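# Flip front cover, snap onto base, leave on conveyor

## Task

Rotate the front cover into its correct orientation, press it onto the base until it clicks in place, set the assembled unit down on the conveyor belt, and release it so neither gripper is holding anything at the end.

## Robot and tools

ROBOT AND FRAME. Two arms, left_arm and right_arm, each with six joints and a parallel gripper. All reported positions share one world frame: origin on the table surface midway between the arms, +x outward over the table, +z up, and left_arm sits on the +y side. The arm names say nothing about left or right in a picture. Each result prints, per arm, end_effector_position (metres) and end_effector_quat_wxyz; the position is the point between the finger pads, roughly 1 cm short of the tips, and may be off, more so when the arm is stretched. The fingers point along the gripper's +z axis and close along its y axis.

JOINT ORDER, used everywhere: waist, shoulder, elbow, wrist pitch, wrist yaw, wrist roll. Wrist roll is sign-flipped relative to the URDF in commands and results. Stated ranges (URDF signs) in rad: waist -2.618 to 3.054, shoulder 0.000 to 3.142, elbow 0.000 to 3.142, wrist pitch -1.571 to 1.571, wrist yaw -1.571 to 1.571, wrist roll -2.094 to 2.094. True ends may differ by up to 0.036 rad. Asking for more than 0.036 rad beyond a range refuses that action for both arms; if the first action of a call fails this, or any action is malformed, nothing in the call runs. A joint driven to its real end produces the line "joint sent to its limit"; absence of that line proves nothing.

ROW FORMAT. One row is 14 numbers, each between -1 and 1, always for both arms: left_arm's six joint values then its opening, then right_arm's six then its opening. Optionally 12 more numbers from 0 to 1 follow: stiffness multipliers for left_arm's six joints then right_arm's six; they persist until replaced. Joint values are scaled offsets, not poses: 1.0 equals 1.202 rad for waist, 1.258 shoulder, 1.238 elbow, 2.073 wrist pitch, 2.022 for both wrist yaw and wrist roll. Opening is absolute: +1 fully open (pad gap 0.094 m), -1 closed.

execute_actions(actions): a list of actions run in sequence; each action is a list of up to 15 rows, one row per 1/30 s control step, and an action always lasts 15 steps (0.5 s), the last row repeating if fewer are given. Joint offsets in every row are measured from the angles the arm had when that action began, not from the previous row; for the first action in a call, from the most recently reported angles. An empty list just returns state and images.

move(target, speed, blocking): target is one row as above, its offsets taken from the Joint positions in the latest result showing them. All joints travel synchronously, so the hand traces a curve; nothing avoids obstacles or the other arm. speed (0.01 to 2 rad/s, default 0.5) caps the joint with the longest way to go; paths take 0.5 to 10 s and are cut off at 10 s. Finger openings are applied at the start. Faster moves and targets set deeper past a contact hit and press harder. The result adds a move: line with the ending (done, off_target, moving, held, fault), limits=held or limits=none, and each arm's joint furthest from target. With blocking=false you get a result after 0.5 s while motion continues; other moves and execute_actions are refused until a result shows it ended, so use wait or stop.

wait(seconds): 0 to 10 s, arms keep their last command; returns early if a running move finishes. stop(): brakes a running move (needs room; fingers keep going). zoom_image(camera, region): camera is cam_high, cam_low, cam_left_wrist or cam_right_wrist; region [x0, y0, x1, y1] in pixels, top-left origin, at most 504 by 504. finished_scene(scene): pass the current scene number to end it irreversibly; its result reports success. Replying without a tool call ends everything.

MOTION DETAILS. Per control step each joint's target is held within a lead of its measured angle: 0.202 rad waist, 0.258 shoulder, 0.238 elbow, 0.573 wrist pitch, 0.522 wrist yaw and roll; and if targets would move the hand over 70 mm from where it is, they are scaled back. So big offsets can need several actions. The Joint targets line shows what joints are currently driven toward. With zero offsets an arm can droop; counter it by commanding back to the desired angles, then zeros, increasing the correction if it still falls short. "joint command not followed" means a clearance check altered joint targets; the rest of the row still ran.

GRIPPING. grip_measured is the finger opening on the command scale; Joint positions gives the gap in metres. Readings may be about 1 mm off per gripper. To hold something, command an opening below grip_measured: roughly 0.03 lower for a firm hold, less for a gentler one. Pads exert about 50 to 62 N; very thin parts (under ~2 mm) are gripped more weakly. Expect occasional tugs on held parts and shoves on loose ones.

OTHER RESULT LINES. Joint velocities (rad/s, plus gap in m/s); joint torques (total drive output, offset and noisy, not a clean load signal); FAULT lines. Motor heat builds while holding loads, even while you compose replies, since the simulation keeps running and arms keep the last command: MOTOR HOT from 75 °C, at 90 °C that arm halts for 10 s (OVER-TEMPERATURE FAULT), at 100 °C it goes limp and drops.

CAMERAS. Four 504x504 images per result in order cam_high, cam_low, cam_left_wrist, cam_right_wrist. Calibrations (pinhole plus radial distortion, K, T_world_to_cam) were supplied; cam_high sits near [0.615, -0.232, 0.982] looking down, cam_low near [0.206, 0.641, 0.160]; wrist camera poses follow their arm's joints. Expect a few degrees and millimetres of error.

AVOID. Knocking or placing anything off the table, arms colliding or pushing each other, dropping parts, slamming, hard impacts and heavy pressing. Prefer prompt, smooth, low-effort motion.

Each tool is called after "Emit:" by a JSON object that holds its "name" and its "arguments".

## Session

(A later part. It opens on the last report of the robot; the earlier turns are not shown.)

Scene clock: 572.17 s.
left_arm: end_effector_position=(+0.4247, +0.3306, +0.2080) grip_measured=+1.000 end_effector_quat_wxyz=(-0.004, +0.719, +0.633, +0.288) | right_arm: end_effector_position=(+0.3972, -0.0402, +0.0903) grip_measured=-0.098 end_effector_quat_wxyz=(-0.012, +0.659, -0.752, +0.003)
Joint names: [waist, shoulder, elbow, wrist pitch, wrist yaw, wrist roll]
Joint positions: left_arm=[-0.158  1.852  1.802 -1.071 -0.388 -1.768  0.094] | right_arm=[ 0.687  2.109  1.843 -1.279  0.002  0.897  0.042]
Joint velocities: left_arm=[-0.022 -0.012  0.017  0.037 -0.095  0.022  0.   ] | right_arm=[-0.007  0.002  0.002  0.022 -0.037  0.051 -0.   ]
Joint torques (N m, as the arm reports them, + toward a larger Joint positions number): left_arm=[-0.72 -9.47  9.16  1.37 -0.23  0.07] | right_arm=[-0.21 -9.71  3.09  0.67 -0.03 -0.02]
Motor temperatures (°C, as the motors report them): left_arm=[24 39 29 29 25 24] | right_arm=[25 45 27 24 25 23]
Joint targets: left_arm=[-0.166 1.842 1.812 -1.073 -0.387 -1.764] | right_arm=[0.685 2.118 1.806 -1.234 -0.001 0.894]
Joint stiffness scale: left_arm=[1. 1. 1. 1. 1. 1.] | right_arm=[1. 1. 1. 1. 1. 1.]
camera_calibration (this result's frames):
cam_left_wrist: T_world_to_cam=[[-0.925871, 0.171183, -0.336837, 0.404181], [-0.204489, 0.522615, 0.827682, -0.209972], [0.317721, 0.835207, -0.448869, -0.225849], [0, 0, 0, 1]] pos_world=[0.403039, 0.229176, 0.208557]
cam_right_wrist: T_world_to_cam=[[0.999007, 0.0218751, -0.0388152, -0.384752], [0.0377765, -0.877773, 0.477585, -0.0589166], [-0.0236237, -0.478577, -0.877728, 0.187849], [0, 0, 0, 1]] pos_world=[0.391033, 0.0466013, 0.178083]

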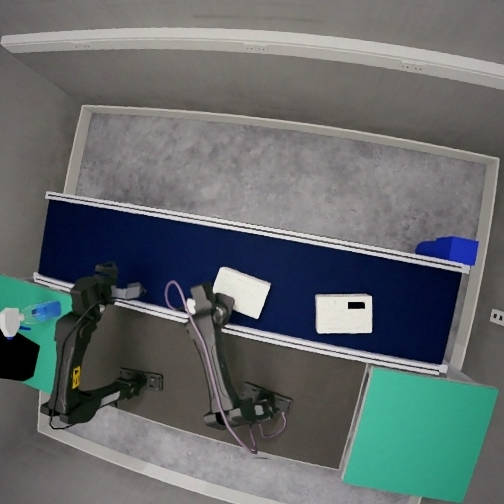

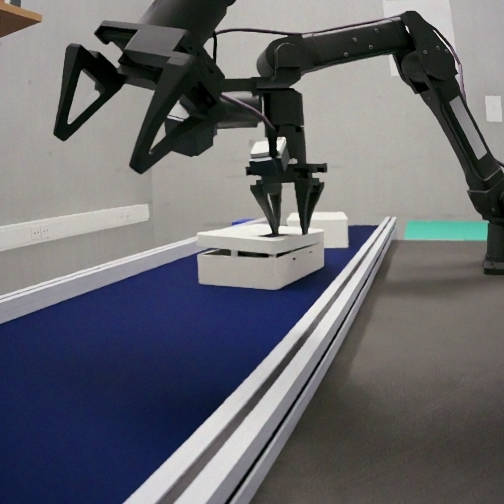

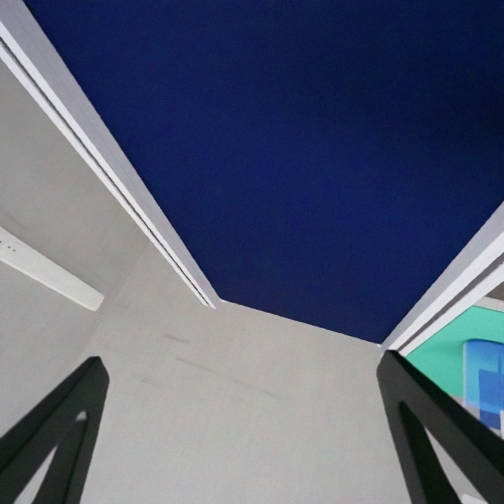

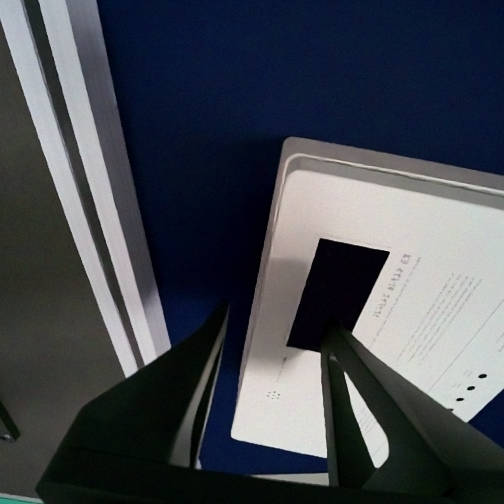

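Emit:
{"name": "move", "arguments": {"target": [-0.0067,-0.008,0.008,-0.001,0.0005,0.002,1.0, 0.0,-0.126,0.038,-0.082,0.0,0.0,-0.1], "speed": 0.3}}

Scene clock: 585.67 s.
left_arm: end_effector_position=(+0.4247, +0.3306, +0.2080) grip_measured=+1.000 end_effector_quat_wxyz=(-0.004, +0.719, +0.633, +0.288) | right_arm: end_effector_position=(+0.3669, -0.0585, +0.1454) grip_measured=-0.098 end_effector_quat_wxyz=(-0.010, +0.659, -0.752, +0.003)
Joint names: [waist, shoulder, elbow, wrist pitch, wrist yaw, wrist roll]
Joint positions: left_arm=[-0.158  1.852  1.802 -1.071 -0.388 -1.768  0.094] | right_arm=[ 0.687  1.971  1.858 -1.437  0.002  0.897  0.042]
Joint velocities: left_arm=[-0.017 -0.007 -0.012  0.022  0.051  0.022  0.   ] | right_arm=[ 0.002  0.002 -0.017 -0.037 -0.095  0.007 -0.   ]
Joint torques (N m, as the arm reports them, + toward a larger Joint positions number): left_arm=[-0.68 -9.46  9.14  1.37 -0.2   0.04] | right_arm=[ -0.03 -10.65   8.47   0.07   0.01   0.02]
Motor temperatures (°C, as the motors report them): left_arm=[24 39 29 30 25 24] | right_arm=[25 45 27 24 25 23]
Joint targets: left_arm=[-0.166 1.842 1.812 -1.073 -0.387 -1.764] | right_arm=[0.687 1.951 1.890 -1.449 0.002 0.897]
Joint stiffness scale: left_arm=[1. 1. 1. 1. 1. 1.] | right_arm=[1. 1. 1. 1. 1. 1.]
move: off_target (right_arm); limits=none; left_arm: farthest joint: the shoulder, 0.010 radians from its target (0.010 radians at the start); right_arm: farthest joint: the elbow, 0.032 radians from its target (0.047 radians at the start)
camera_calibration (this result's frames):
cam_left_wrist: T_world_to_cam=[[-0.925871, 0.171183, -0.336837, 0.404181], [-0.204489, 0.522615, 0.827682, -0.209972], [0.317721, 0.835207, -0.448869, -0.225849], [0, 0, 0, 1]] pos_world=[0.403039, 0.229176, 0.208557]
cam_right_wrist: T_world_to_cam=[[0.998875, 0.0217955, -0.0421225, -0.351404], [0.0393397, -0.876831, 0.479186, -0.100842], [-0.0264902, -0.480304, -0.876702, 0.227514], [0, 0, 0, 1]] pos_world=[0.361003, 0.0285134, 0.232982]

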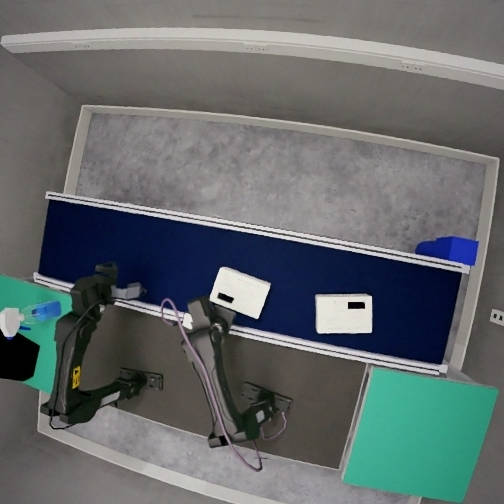

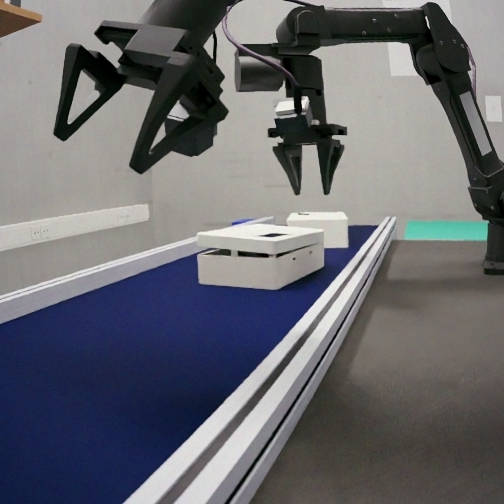

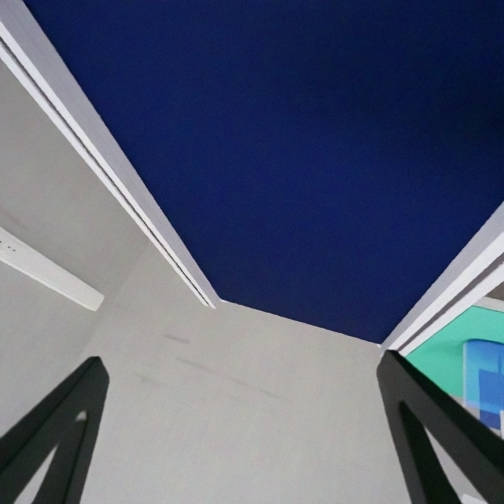

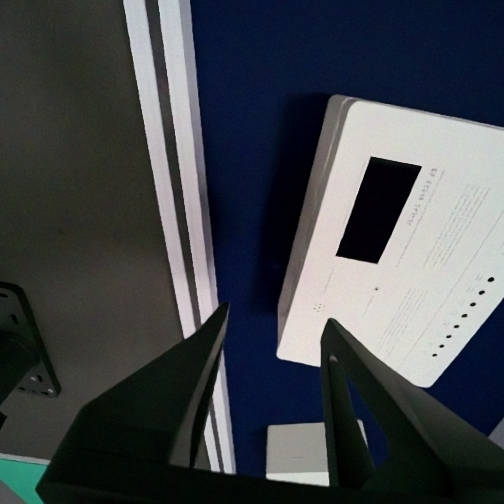

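Emit:
{"name": "zoom_image", "arguments": {"camera": "cam_low", "region": [180, 200, 360, 310]}}

Emit:
{"name": "zoom_image", "arguments": {"camera": "cam_high", "region": [180, 240, 400, 360]}}

Region (180, 200, 360, 310) of cam_low's 504x504 image, scaled by 2.800, with more detail than that image has.

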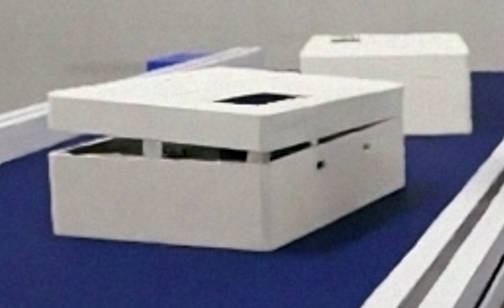

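Region (180, 240, 400, 360) of cam_high's 504x504 image, scaled by 2.291, with more detail than that image has; it fills the top 275 rows of this view, and the rest is white.

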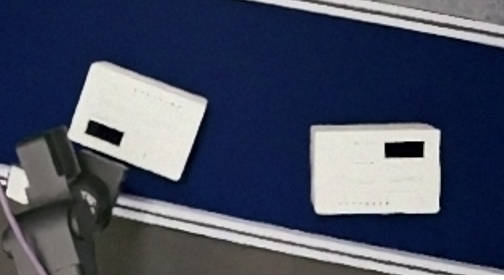

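Emit:
{"name": "move", "arguments": {"target": [-0.0649,0.4499,-0.3288,0.8794,0.8150,-0.0366,-0.404, 0.0,-0.112,0.026,-0.006,0.0,0.0,-0.1], "speed": 0.8}}

Scene clock: 708.87 s.
left_arm: end_effector_position=(+0.4863, +0.0563, +0.0851) grip_measured=-0.402 end_effector_quat_wxyz=(+0.672, +0.732, +0.072, +0.088) | right_arm: end_effector_position=(+0.3622, -0.0613, +0.1848) grip_measured=-0.098 end_effector_quat_wxyz=(-0.064, +0.658, -0.750, +0.013)
Joint names: [waist, shoulder, elbow, wrist pitch, wrist yaw, wrist roll]
Joint positions: left_arm=[-0.23   2.42   1.412  0.752  1.241 -1.847  0.028] | right_arm=[ 0.687  1.86   1.858 -1.438  0.002  0.897  0.042]
Joint velocities: left_arm=[-0.002  0.002  0.002 -0.037  0.022 -0.007  0.   ] | right_arm=[-0.012  0.002 -0.012  0.022 -0.007  0.037 -0.   ]
Joint torques (N m, as the arm reports them, + toward a larger Joint positions number): left_arm=[ -0.46 -12.     5.86   1.7    0.3    0.08] | right_arm=[ -0.03 -10.5    8.6    0.31   0.01   0.02]
Motor temperatures (°C, as the motors report them): left_arm=[24 40 29 30 25 24] | right_arm=[25 49 32 23 25 23]
Joint targets: left_arm=[-0.236 2.418 1.395 0.752 1.260 -1.842] | right_arm=[0.687 1.830 1.890 -1.449 0.002 0.897]
Joint stiffness scale: left_arm=[1. 1. 1. 1. 1. 1.] | right_arm=[1. 1. 1. 1. 1. 1.]
move: off_target (right_arm); limits=none; left_arm: farthest joint: the wrist yaw, 0.019 radians from its target (1.648 radians at the start); right_arm: farthest joint: the elbow, 0.032 radians from its target (0.032 radians at the start)
camera_calibration (this result's frames):
cam_left_wrist: T_world_to_cam=[[-0.0113845, 0.11745, -0.993014, 0.0808627], [0.662715, 0.744537, 0.0804632, -0.322912], [0.748785, -0.657169, -0.0863119, -0.227933], [0, 0, 0, 1]] pos_world=[0.385591, 0.0811321, 0.086607]
cam_right_wrist: T_world_to_cam=[[0.998371, 0.0214922, 0.0528508, -0.362344], [-0.00336348, -0.902553, 0.430567, -0.0991924], [0.0569545, -0.430043, -0.90101, 0.237975], [0, 0, 0, 1]] pos_world=[0.347866, 0.0206007, 0.276277]

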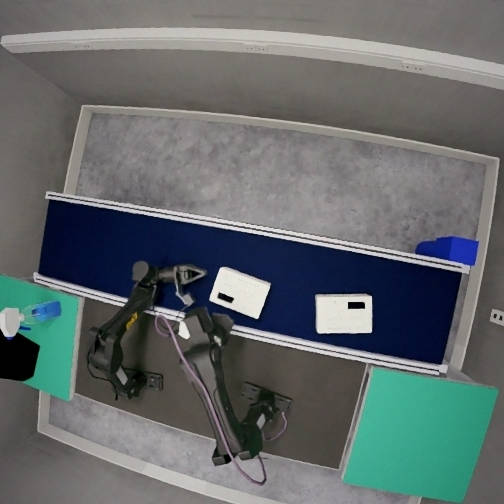

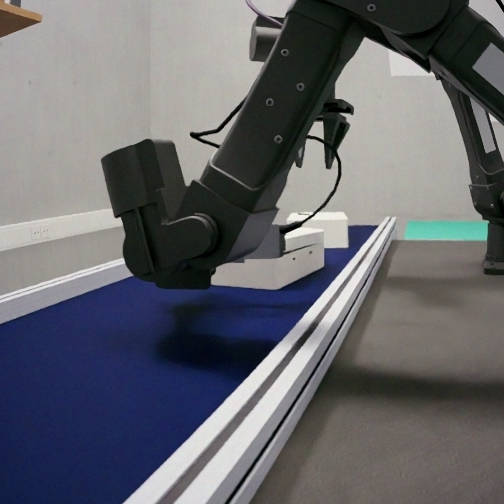

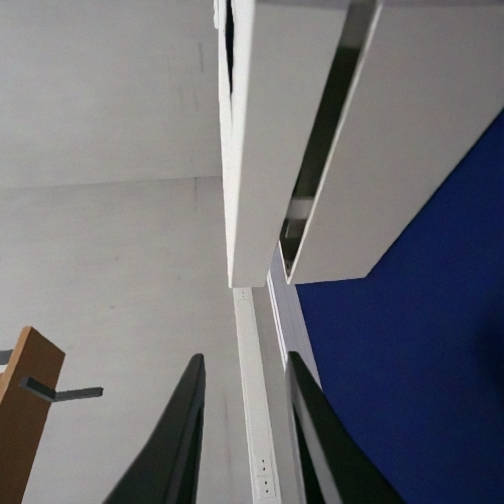

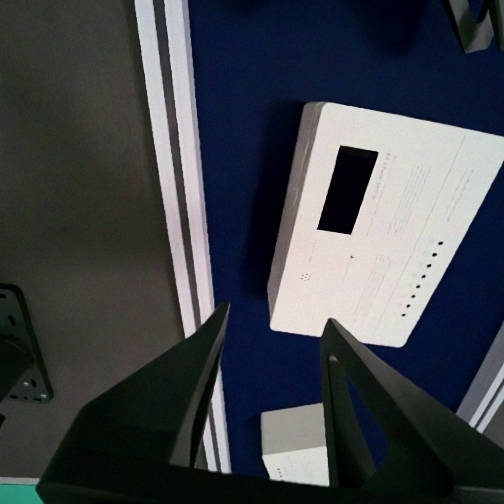

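Emit:
{"name": "zoom_image", "arguments": {"camera": "cam_high", "region": [130, 250, 290, 330]}}

Emit:
{"name": "zoom_image", "arguments": {"camera": "cam_left_wrist", "region": [140, 180, 400, 420]}}

Region (130, 250, 290, 330) of cam_high's 504x504 image, scaled by 3.150, with more detail than that image has.

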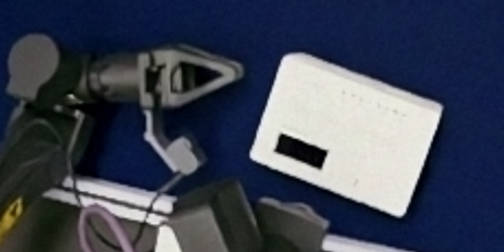

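Region (140, 180, 400, 420) of cam_left_wrist's 504x504 image, scaled by 1.938, with more detail than that image has; it fills the top 465 rows of this view, and the rest is white.

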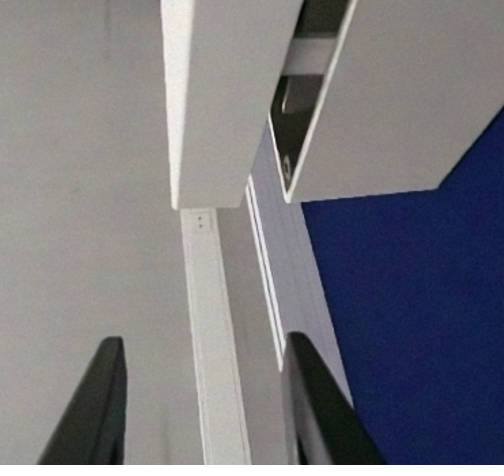

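Emit:
{"name": "move", "arguments": {"target": [-0.0466,0.0103,-0.0137,0.0068,0.0094,0.0025,-0.404, 0.0,-0.0238,0.0258,-0.0053,0.0,0.0,-0.1], "speed": 0.1}}

Scene clock: 815.93 s.
left_arm: end_effector_position=(+0.4746, +0.0302, +0.0869) grip_measured=-0.402 end_effector_quat_wxyz=(+0.675, +0.732, +0.047, +0.076) | right_arm: end_effector_position=(+0.3622, -0.0613, +0.1848) grip_measured=-0.098 end_effector_quat_wxyz=(-0.064, +0.658, -0.750, +0.013)
Joint names: [waist, shoulder, elbow, wrist pitch, wrist yaw, wrist roll]
Joint positions: left_arm=[-0.282  2.42   1.412  0.766  1.243 -1.85   0.028] | right_arm=[ 0.687  1.86   1.858 -1.438  0.002  0.897  0.042]
Joint velocities: left_arm=[ 0.007 -0.002 -0.022 -0.007  0.022  0.037 -0.002] | right_arm=[ 0.022 -0.007  0.002 -0.022 -0.037  0.037 -0.   ]
Joint torques (N m, as the arm reports them, + toward a larger Joint positions number): left_arm=[ -0.44 -10.97   5.86   1.72   0.29   0.11] | right_arm=[ -0.03 -10.52   8.57   0.31   0.01   0.02]
Motor temperatures (°C, as the motors report them): left_arm=[24 46 27 32 25 24] | right_arm=[25 50 34 24 25 23]
Joint targets: left_arm=[-0.286 2.433 1.395 0.766 1.260 -1.842] | right_arm=[0.687 1.830 1.890 -1.449 0.002 0.897]
Joint stiffness scale: left_arm=[1. 1. 1. 1. 1. 1.] | right_arm=[1. 1. 1. 1. 1. 1.]
move: off_target (right_arm); limits=none; left_arm: farthest joint: the elbow, 0.017 radians from its target (0.017 radians at the start); right_arm: farthest joint: the elbow, 0.032 radians from its target (0.032 radians at the start)
camera_calibration (this result's frames):
cam_left_wrist: T_world_to_cam=[[0.0117478, 0.115939, -0.993187, 0.0746899], [0.700467, 0.70787, 0.0909183, -0.313613], [0.713588, -0.696762, -0.0728956, -0.21942], [0, 0, 0, 1]] pos_world=[0.375373, 0.060454, 0.0866994]
cam_right_wrist: T_world_to_cam=[[0.998371, 0.0214922, 0.0528508, -0.362344], [-0.00336348, -0.902553, 0.430567, -0.0991924], [0.0569545, -0.430043, -0.90101, 0.237975], [0, 0, 0, 1]] pos_world=[0.347866, 0.0206007, 0.276277]

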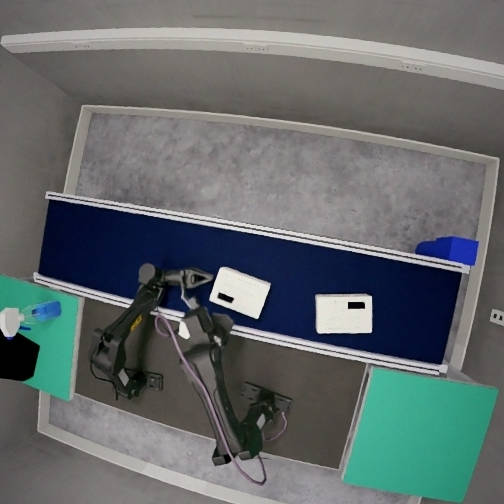

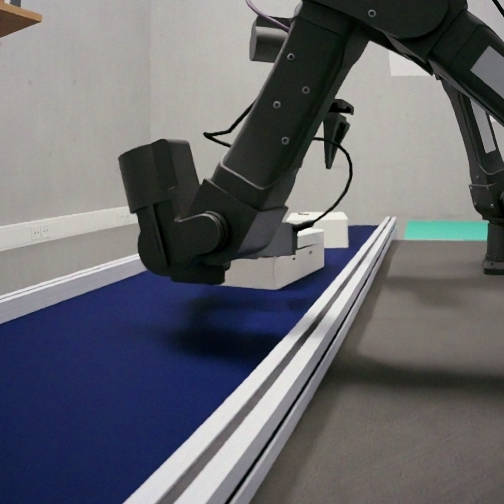

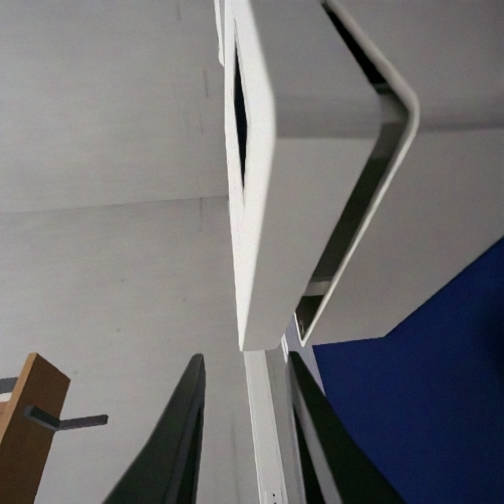

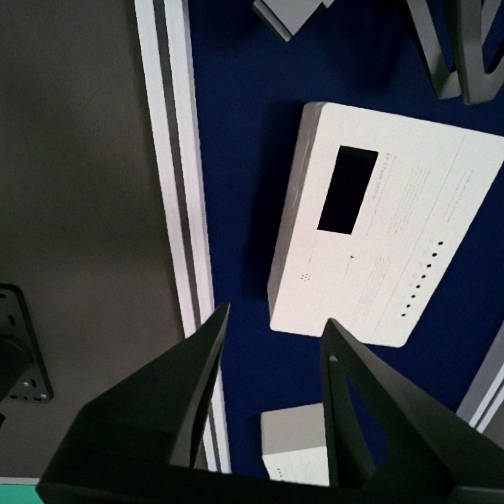

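Emit:
{"name": "zoom_image", "arguments": {"camera": "cam_right_wrist", "region": [280, 0, 504, 200]}}

Emit:
{"name": "zoom_image", "arguments": {"camera": "cam_left_wrist", "region": [150, 180, 450, 420]}}

Region (280, 0, 504, 200) of cam_right_wrist's 504x504 image, scaled by 2.250, with more detail than that image has; it fills the top 450 rows of this view, and the rest is white.

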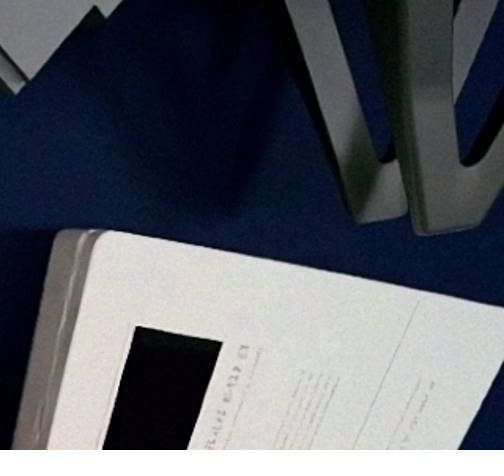

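Region (150, 180, 450, 420) of cam_left_wrist's 504x504 image, scaled by 1.680, with more detail than that image has; it fills the top 403 rows of this view, and the rest is white.

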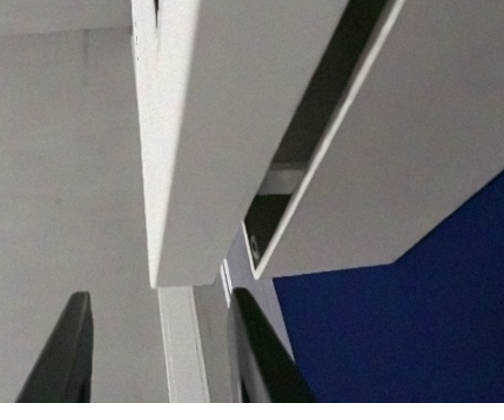

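Emit:
{"name": "move", "arguments": {"target": [-0.0033,0.004,-0.0493,0.0212,0.0084,0.004,-0.404, 0.0,-0.0238,0.0258,-0.0053,0.0,0.0,-0.1], "speed": 0.1}}

Scene clock: 920.60 s.
left_arm: end_effector_position=(+0.4675, +0.0312, +0.0803) grip_measured=-0.402 end_effector_quat_wxyz=(+0.675, +0.732, +0.044, +0.078) | right_arm: end_effector_position=(+0.3622, -0.0613, +0.1848) grip_measured=-0.098 end_effector_quat_wxyz=(-0.064, +0.658, -0.750, +0.013)
Joint names: [waist, shoulder, elbow, wrist pitch, wrist yaw, wrist roll]
Joint positions: left_arm=[-0.282  2.42   1.372  0.81   1.244 -1.852  0.028] | right_arm=[ 0.687  1.86   1.858 -1.438  0.002  0.897  0.042]
Joint velocities: left_arm=[ 0.002 -0.002  0.017 -0.051 -0.007 -0.022 -0.   ] | right_arm=[ 0.012 -0.002 -0.002 -0.022 -0.007 -0.051 -0.001]
Joint torques (N m, as the arm reports them, + toward a larger Joint positions number): left_arm=[ -0.36 -11.4    5.47   1.71   0.3    0.12] | right_arm=[ -0.03 -10.51   8.57   0.31   0.     0.02]
Motor temperatures (°C, as the motors report them): left_arm=[24 45 27 33 25 24] | right_arm=[25 51 35 23 25 23]
Joint targets: left_arm=[-0.286 2.425 1.351 0.810 1.260 -1.841] | right_arm=[0.687 1.830 1.890 -1.449 0.002 0.897]
Joint stiffness scale: left_arm=[1. 1. 1. 1. 1. 1.] | right_arm=[1. 1. 1. 1. 1. 1.]
move: off_target (left_arm, right_arm); limits=none; left_arm: farthest joint: the elbow, 0.021 radians from its target (0.061 radians at the start); right_arm: farthest joint: the elbow, 0.032 radians from its target (0.032 radians at the start)
camera_calibration (this result's frames):
cam_left_wrist: T_world_to_cam=[[0.0181548, 0.115642, -0.993125, 0.0651258], [0.700259, 0.707515, 0.0951859, -0.309025], [0.713658, -0.697173, -0.0681345, -0.214594], [0, 0, 0, 1]] pos_world=[0.368362, 0.0614998, 0.0794717]
cam_right_wrist: T_world_to_cam=[[0.998371, 0.0214922, 0.0528508, -0.362344], [-0.00336348, -0.902553, 0.430567, -0.0991924], [0.0569545, -0.430043, -0.90101, 0.237975], [0, 0, 0, 1]] pos_world=[0.347866, 0.0206007, 0.276277]

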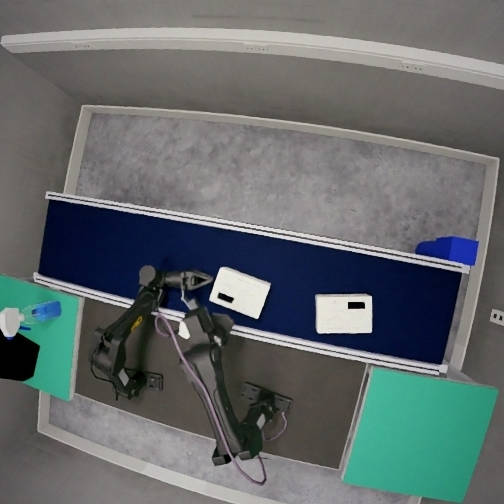

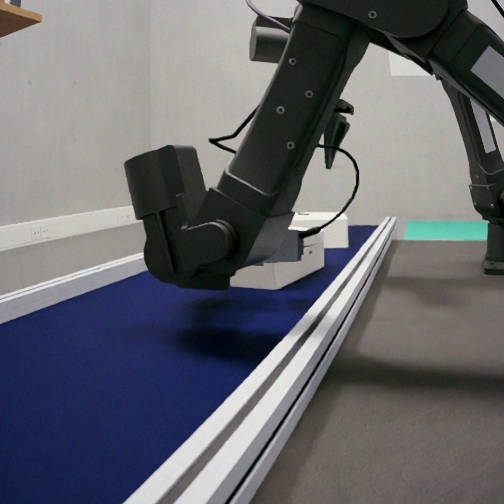

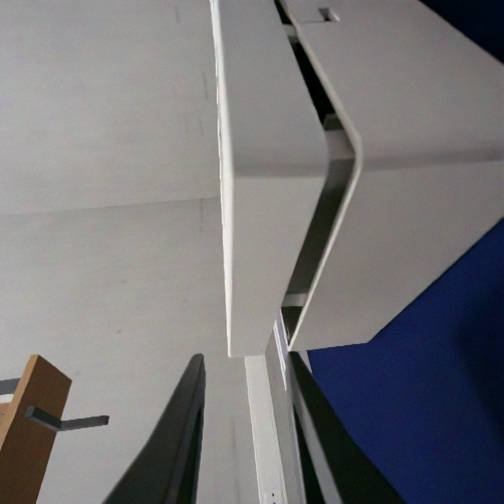

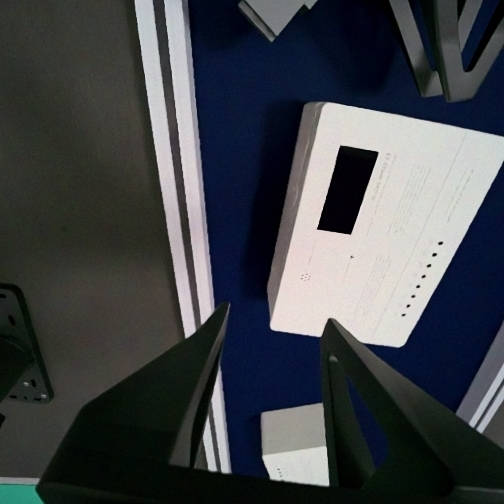

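Emit:
{"name": "zoom_image", "arguments": {"camera": "cam_left_wrist", "region": [150, 100, 450, 420]}}

Region (150, 100, 450, 420) of cam_left_wrist's 504x504 image, scaled by 1.575, with more detail than that image has; it fills the left 472 columns of this view, and the rest is white.

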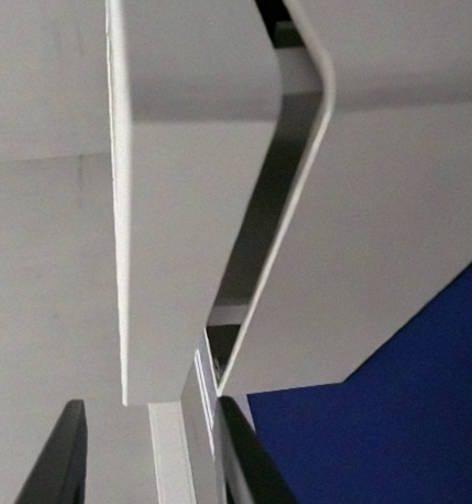

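Emit:
{"name": "move", "arguments": {"target": [-0.020,0.004,-0.017,-0.0096,0.008,0.0054,-0.404, 0.0,-0.0238,0.0258,-0.0053,0.0,0.0,-0.1], "speed": 0.05}}

Scene clock: 943.53 s.
left_arm: end_effector_position=(+0.4634, +0.0229, +0.0803) grip_measured=-0.402 end_effector_quat_wxyz=(+0.676, +0.733, +0.037, +0.073) | right_arm: end_effector_position=(+0.3622, -0.0613, +0.1848) grip_measured=-0.098 end_effector_quat_wxyz=(-0.064, +0.658, -0.750, +0.013)
Joint names: [waist, shoulder, elbow, wrist pitch, wrist yaw, wrist roll]
Joint positions: left_arm=[-0.299  2.42   1.372  0.81   1.244 -1.854  0.028] | right_arm=[ 0.687  1.86   1.858 -1.438  0.002  0.897  0.042]
Joint velocities: left_arm=[-0.007 -0.017  0.017  0.051  0.066  0.066 -0.001] | right_arm=[-0.002 -0.002 -0.002 -0.007 -0.022  0.022 -0.001]
Joint torques (N m, as the arm reports them, + toward a larger Joint positions number): left_arm=[ -0.49 -11.46   5.3    1.58   0.27   0.17] | right_arm=[ -0.04 -10.51   8.57   0.31   0.01   0.02]
Motor temperatures (°C, as the motors report them): left_arm=[24 46 26 33 25 24] | right_arm=[25 51 35 23 25 23]
Joint targets: left_arm=[-0.306 2.425 1.350 0.790 1.260 -1.841] | right_arm=[0.687 1.830 1.890 -1.449 0.002 0.897]
Joint stiffness scale: left_arm=[1. 1. 1. 1. 1. 1.] | right_arm=[1. 1. 1. 1. 1. 1.]
move: off_target (left_arm, right_arm); limits=none; left_arm: farthest joint: the elbow, 0.021 radians from its target (0.021 radians at the start); right_arm: farthest joint: the elbow, 0.032 radians from its target (0.032 radians at the start)
camera_calibration (this result's frames):
cam_left_wrist: T_world_to_cam=[[0.0227694, 0.115606, -0.993034, 0.0640671], [0.712168, 0.695238, 0.0972668, -0.305617], [0.701639, -0.709422, -0.0665008, -0.211699], [0, 0, 0, 1]] pos_world=[0.364729, 0.0548859, 0.0792691]
cam_right_wrist: T_world_to_cam=[[0.998371, 0.0214922, 0.0528508, -0.362344], [-0.00336348, -0.902553, 0.430567, -0.0991924], [0.0569545, -0.430043, -0.90101, 0.237975], [0, 0, 0, 1]] pos_world=[0.347866, 0.0206007, 0.276277]

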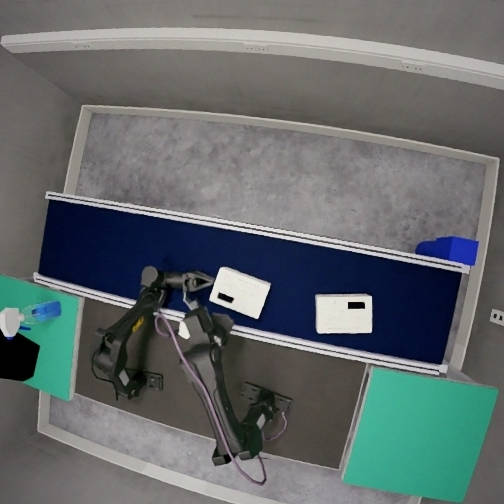

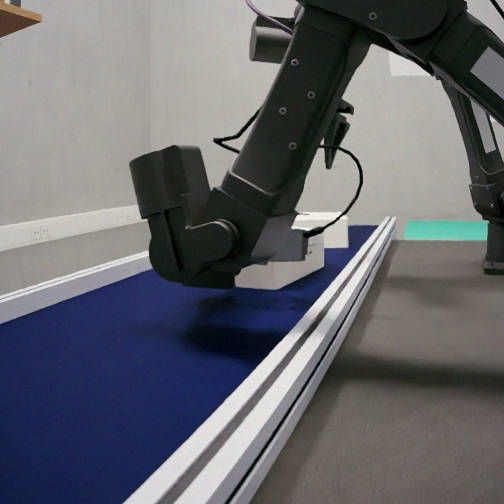

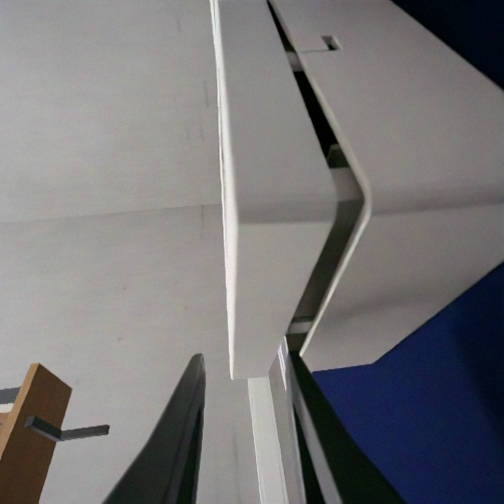

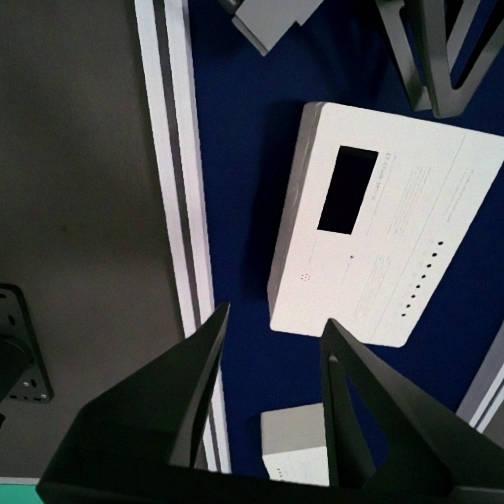

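Emit:
{"name": "zoom_image", "arguments": {"camera": "cam_left_wrist", "region": [180, 200, 420, 420]}}

Emit:
{"name": "zoom_image", "arguments": {"camera": "cam_right_wrist", "region": [300, 20, 504, 200]}}

Region (180, 200, 420, 420) of cam_left_wrist's 504x504 image, scaled by 2.100, with more detail than that image has; it fills the top 462 rows of this view, and the rest is white.

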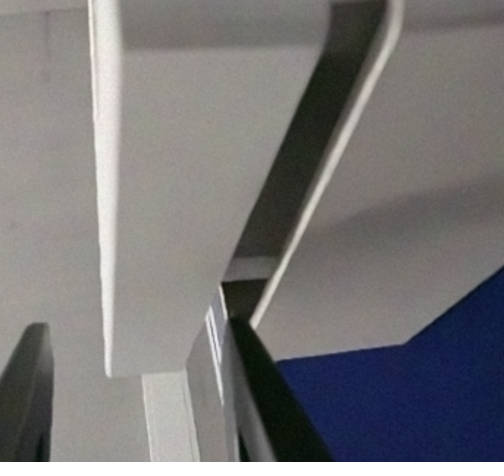

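Region (300, 20, 504, 200) of cam_right_wrist's 504x504 image, scaled by 2.471, with more detail than that image has; it fills the top 445 rows of this view, and the rest is white.

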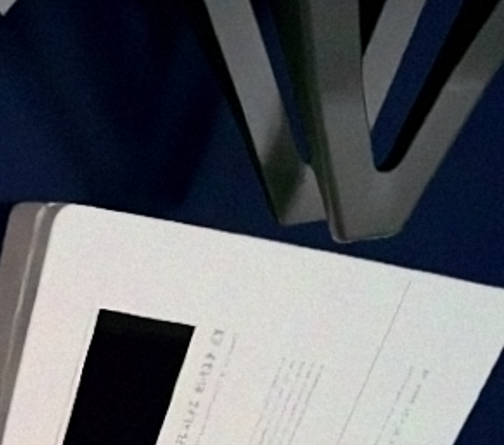

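Emit:
{"name": "move", "arguments": {"target": [-0.0308,0.004,-0.017,0.0,0.008,0.0054,-0.404, 0.0,-0.0238,0.0258,-0.0053,0.0,0.0,-0.1], "speed": 0.04}}

Scene clock: 970.97 s.
left_arm: end_effector_position=(+0.4580, +0.0126, +0.0804) grip_measured=-0.402 end_effector_quat_wxyz=(+0.677, +0.733, +0.028, +0.067) | right_arm: end_effector_position=(+0.3622, -0.0613, +0.1848) grip_measured=-0.098 end_effector_quat_wxyz=(-0.064, +0.658, -0.750, +0.013)
Joint names: [waist, shoulder, elbow, wrist pitch, wrist yaw, wrist roll]
Joint positions: left_arm=[-0.32   2.42   1.372  0.811  1.244 -1.857  0.028] | right_arm=[ 0.687  1.86   1.858 -1.438  0.002  0.897  0.042]
Joint velocities: left_arm=[-0.017 -0.002 -0.022  0.037 -0.11   0.081 -0.001] | right_arm=[-0.012  0.002  0.002 -0.022  0.022  0.007  0.002]
Joint torques (N m, as the arm reports them, + toward a larger Joint positions number): left_arm=[ -1.25 -11.32   5.23   1.73   0.33   0.18] | right_arm=[ -0.03 -10.52   8.56   0.31   0.01   0.02]
Motor temperatures (°C, as the motors report them): left_arm=[24 47 26 32 25 24] | right_arm=[25 51 35 23 25 23]
Joint targets: left_arm=[-0.336 2.425 1.350 0.810 1.260 -1.844] | right_arm=[0.687 1.830 1.890 -1.449 0.002 0.897]
Joint stiffness scale: left_arm=[1. 1. 1. 1. 1. 1.] | right_arm=[1. 1. 1. 1. 1. 1.]
move: off_target (left_arm, right_arm); limits=none; left_arm: farthest joint: the elbow, 0.021 radians from its target (0.021 radians at the start); right_arm: farthest joint: the elbow, 0.032 radians from its target (0.032 radians at the start)
camera_calibration (this result's frames):
cam_left_wrist: T_world_to_cam=[[0.0286213, 0.115311, -0.992917, 0.0627847], [0.72666, 0.679697, 0.0998823, -0.301305], [0.686401, -0.724372, -0.0643383, -0.208202], [0, 0, 0, 1]] pos_world=[0.360059, 0.0467406, 0.0790396]
cam_right_wrist: T_world_to_cam=[[0.998371, 0.0214922, 0.0528508, -0.362344], [-0.00336348, -0.902553, 0.430567, -0.0991924], [0.0569545, -0.430043, -0.90101, 0.237975], [0, 0, 0, 1]] pos_world=[0.347866, 0.0206007, 0.276277]

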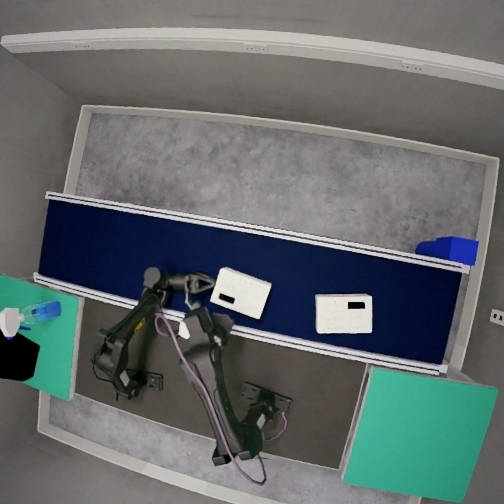

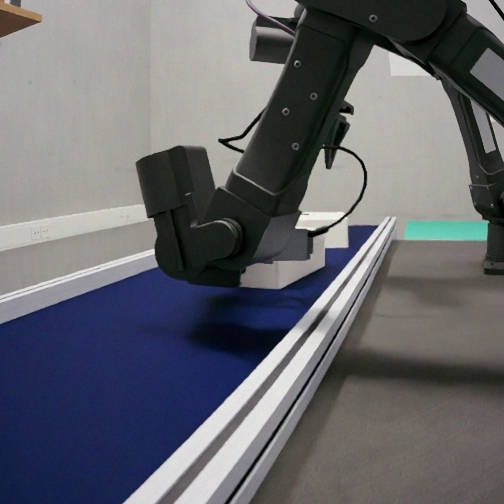

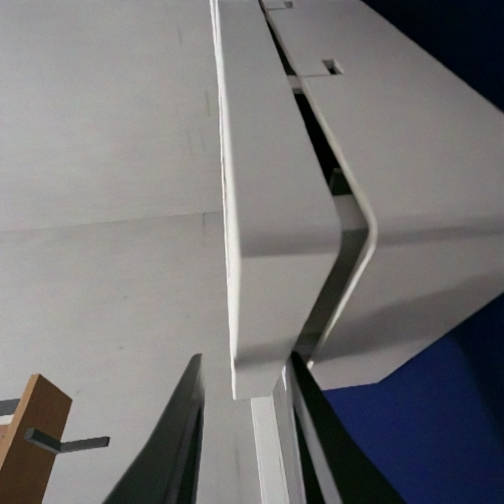

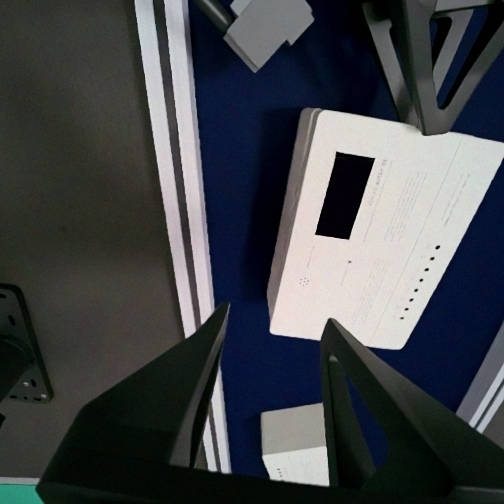

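Emit:
{"name": "zoom_image", "arguments": {"camera": "cam_left_wrist", "region": [180, 200, 420, 420]}}

Emit:
{"name": "zoom_image", "arguments": {"camera": "cam_right_wrist", "region": [300, 20, 504, 200]}}

Region (180, 200, 420, 420) of cam_left_wrist's 504x504 image, scaled by 2.100, with more detail than that image has; it fills the top 462 rows of this view, and the rest is white.

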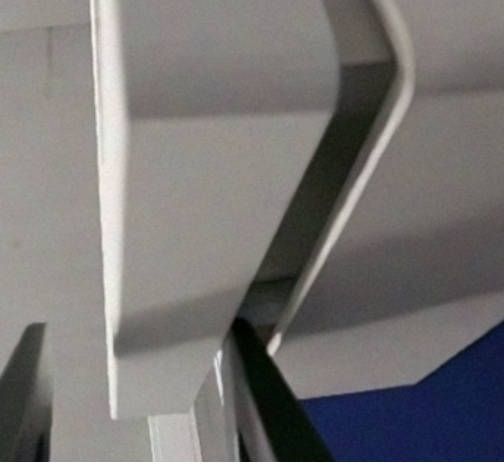

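Region (300, 20, 504, 200) of cam_right_wrist's 504x504 image, scaled by 2.471, with more detail than that image has; it fills the top 445 rows of this view, and the rest is white.

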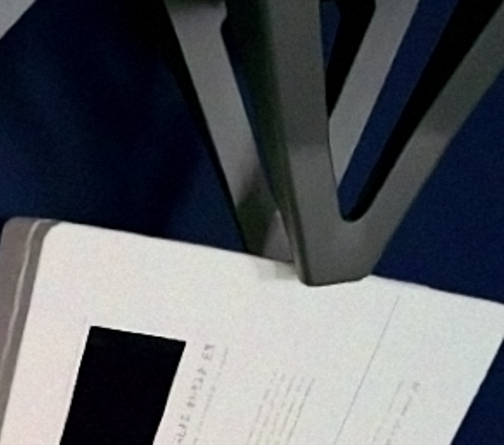

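Emit:
{"name": "move", "arguments": {"target": [-0.0133,0.004,-0.025,0.0,0.008,0.0064,-0.404, 0.0,-0.0238,0.0258,-0.0053,0.0,0.0,-0.1], "speed": 0.03}}

Scene clock: 996.93 s.
left_arm: end_effector_position=(+0.4580, +0.0126, +0.0805) grip_measured=-0.402 end_effector_quat_wxyz=(+0.676, +0.733, +0.027, +0.068) | right_arm: end_effector_position=(+0.3622, -0.0613, +0.1848) grip_measured=-0.098 end_effector_quat_wxyz=(-0.064, +0.658, -0.750, +0.013)
Joint names: [waist, shoulder, elbow, wrist pitch, wrist yaw, wrist roll]
Joint positions: left_arm=[-0.32   2.42   1.372  0.812  1.244 -1.86   0.028] | right_arm=[ 0.687  1.86   1.858 -1.438  0.002  0.897  0.042]
Joint velocities: left_arm=[-0.002 -0.002 -0.022  0.022 -0.022  0.007 -0.001] | right_arm=[-0.012 -0.002 -0.007  0.022 -0.007  0.022 -0.   ]
Joint torques (N m, as the arm reports them, + toward a larger Joint positions number): left_arm=[ -1.32 -11.38   4.56   1.76   0.26   0.17] | right_arm=[ -0.03 -10.52   8.57   0.31   0.01   0.02]
Motor temperatures (°C, as the motors report them): left_arm=[24 47 26 33 25 24] | right_arm=[25 51 36 23 25 23]
Joint targets: left_arm=[-0.336 2.425 1.341 0.811 1.260 -1.844] | right_arm=[0.687 1.830 1.890 -1.449 0.002 0.897]
Joint stiffness scale: left_arm=[1. 1. 1. 1. 1. 1.] | right_arm=[1. 1. 1. 1. 1. 1.]
move: off_target (left_arm, right_arm); limits=none; left_arm: farthest joint: the elbow, 0.030 radians from its target (0.030 radians at the start); right_arm: farthest joint: the elbow, 0.032 radians from its target (0.032 radians at the start)
camera_calibration (this result's frames):
cam_left_wrist: T_world_to_cam=[[0.0320135, 0.115648, -0.992774, 0.0612623], [0.726474, 0.679495, 0.10258, -0.301445], [0.686448, -0.724508, -0.0622622, -0.208395], [0, 0, 0, 1]] pos_world=[0.360083, 0.0467617, 0.0787668]
cam_right_wrist: T_world_to_cam=[[0.998371, 0.0214922, 0.0528508, -0.362344], [-0.00336348, -0.902553, 0.430567, -0.0991924], [0.0569545, -0.430043, -0.90101, 0.237975], [0, 0, 0, 1]] pos_world=[0.347866, 0.0206007, 0.276277]

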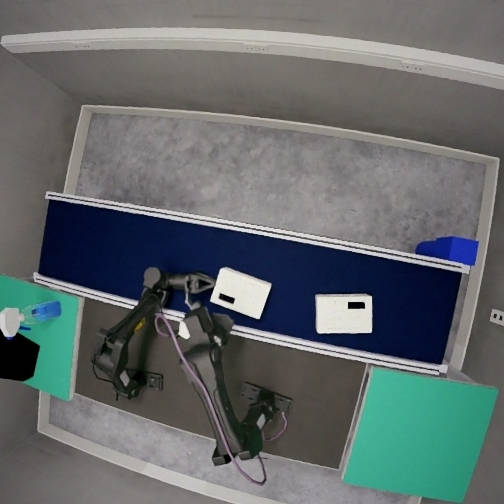

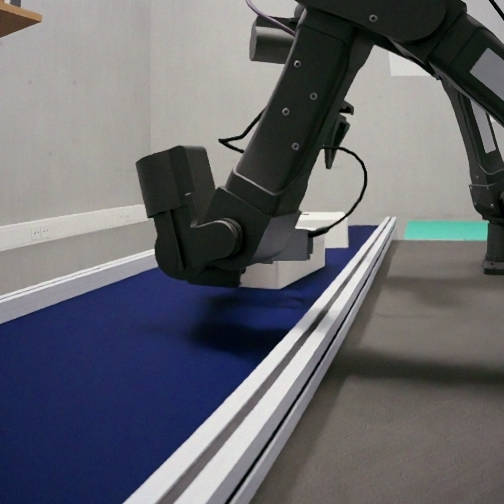

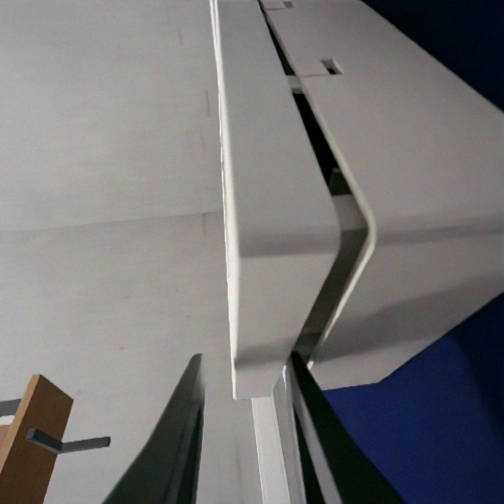

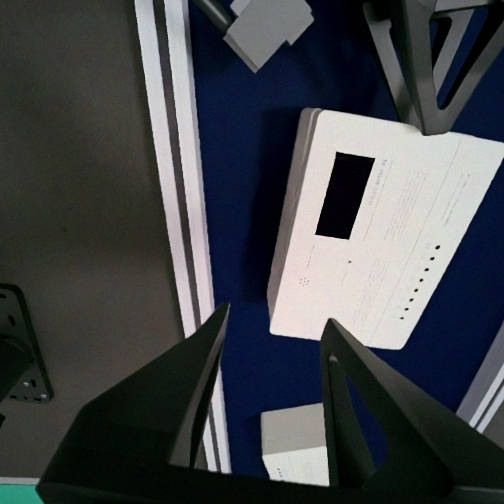

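Emit:
{"name": "move", "arguments": {"target": [-0.0133,0.004,-0.0125,0.0,0.008,0.008,-0.298, 0.0,-0.0238,0.0258,-0.0053,0.0,0.0,-0.1], "speed": 0.05}}

Scene clock: 1004.20 s.
left_arm: end_effector_position=(+0.4579, +0.0124, +0.0807) grip_measured=-0.300 end_effector_quat_wxyz=(+0.677, +0.733, +0.025, +0.069) | right_arm: end_effector_position=(+0.3622, -0.0613, +0.1848) grip_measured=-0.098 end_effector_quat_wxyz=(-0.064, +0.658, -0.750, +0.013)
Joint names: [waist, shoulder, elbow, wrist pitch, wrist yaw, wrist roll]
Joint positions: left_arm=[-0.321  2.42   1.372  0.813  1.244 -1.862  0.033] | right_arm=[ 0.687  1.86   1.858 -1.438  0.002  0.897  0.042]
Joint velocities: left_arm=[ 0.002 -0.027 -0.002  0.051 -0.022 -0.051 -0.001] | right_arm=[ 0.022 -0.012 -0.007 -0.007  0.037  0.022 -0.   ]
Joint torques (N m, as the arm reports them, + toward a larger Joint positions number): left_arm=[ -1.3  -11.31   5.73   1.74   0.25   0.21] | right_arm=[ -0.02 -10.5    8.57   0.31   0.     0.02]
Motor temperatures (°C, as the motors report them): left_arm=[24 47 26 33 25 24] | right_arm=[25 51 36 23 25 23]
Joint targets: left_arm=[-0.336 2.425 1.356 0.812 1.260 -1.844] | right_arm=[0.687 1.830 1.890 -1.449 0.002 0.897]
Joint stiffness scale: left_arm=[1. 1. 1. 1. 1. 1.] | right_arm=[1. 1. 1. 1. 1. 1.]
move: off_target (right_arm); limits=none; left_arm: farthest joint: the wrist roll, 0.018 radians from its target (0.016 radians at the start); right_arm: farthest joint: the elbow, 0.032 radians from its target (0.032 radians at the start)
camera_calibration (this result's frames):
cam_left_wrist: T_world_to_cam=[[0.0350571, 0.115563, -0.992681, 0.0600737], [0.726499, 0.679141, 0.104719, -0.301476], [0.686273, -0.724853, -0.0601478, -0.208571], [0, 0, 0, 1]] pos_world=[0.360053, 0.0466196, 0.0786593]
cam_right_wrist: T_world_to_cam=[[0.998371, 0.0214922, 0.0528508, -0.362344], [-0.00336348, -0.902553, 0.430567, -0.0991924], [0.0569545, -0.430043, -0.90101, 0.237975], [0, 0, 0, 1]] pos_world=[0.347866, 0.0206007, 0.276277]

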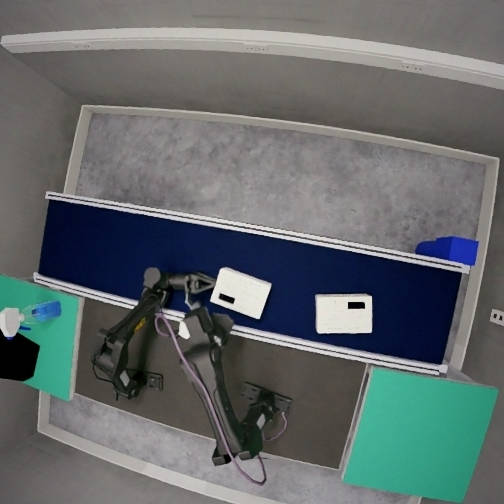

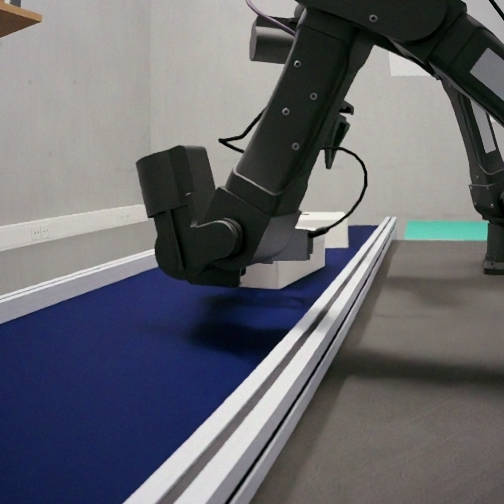

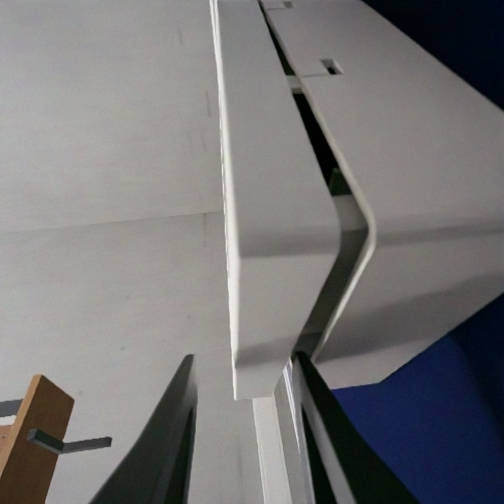

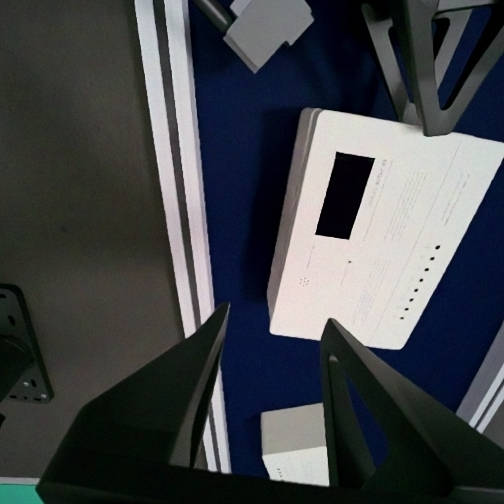

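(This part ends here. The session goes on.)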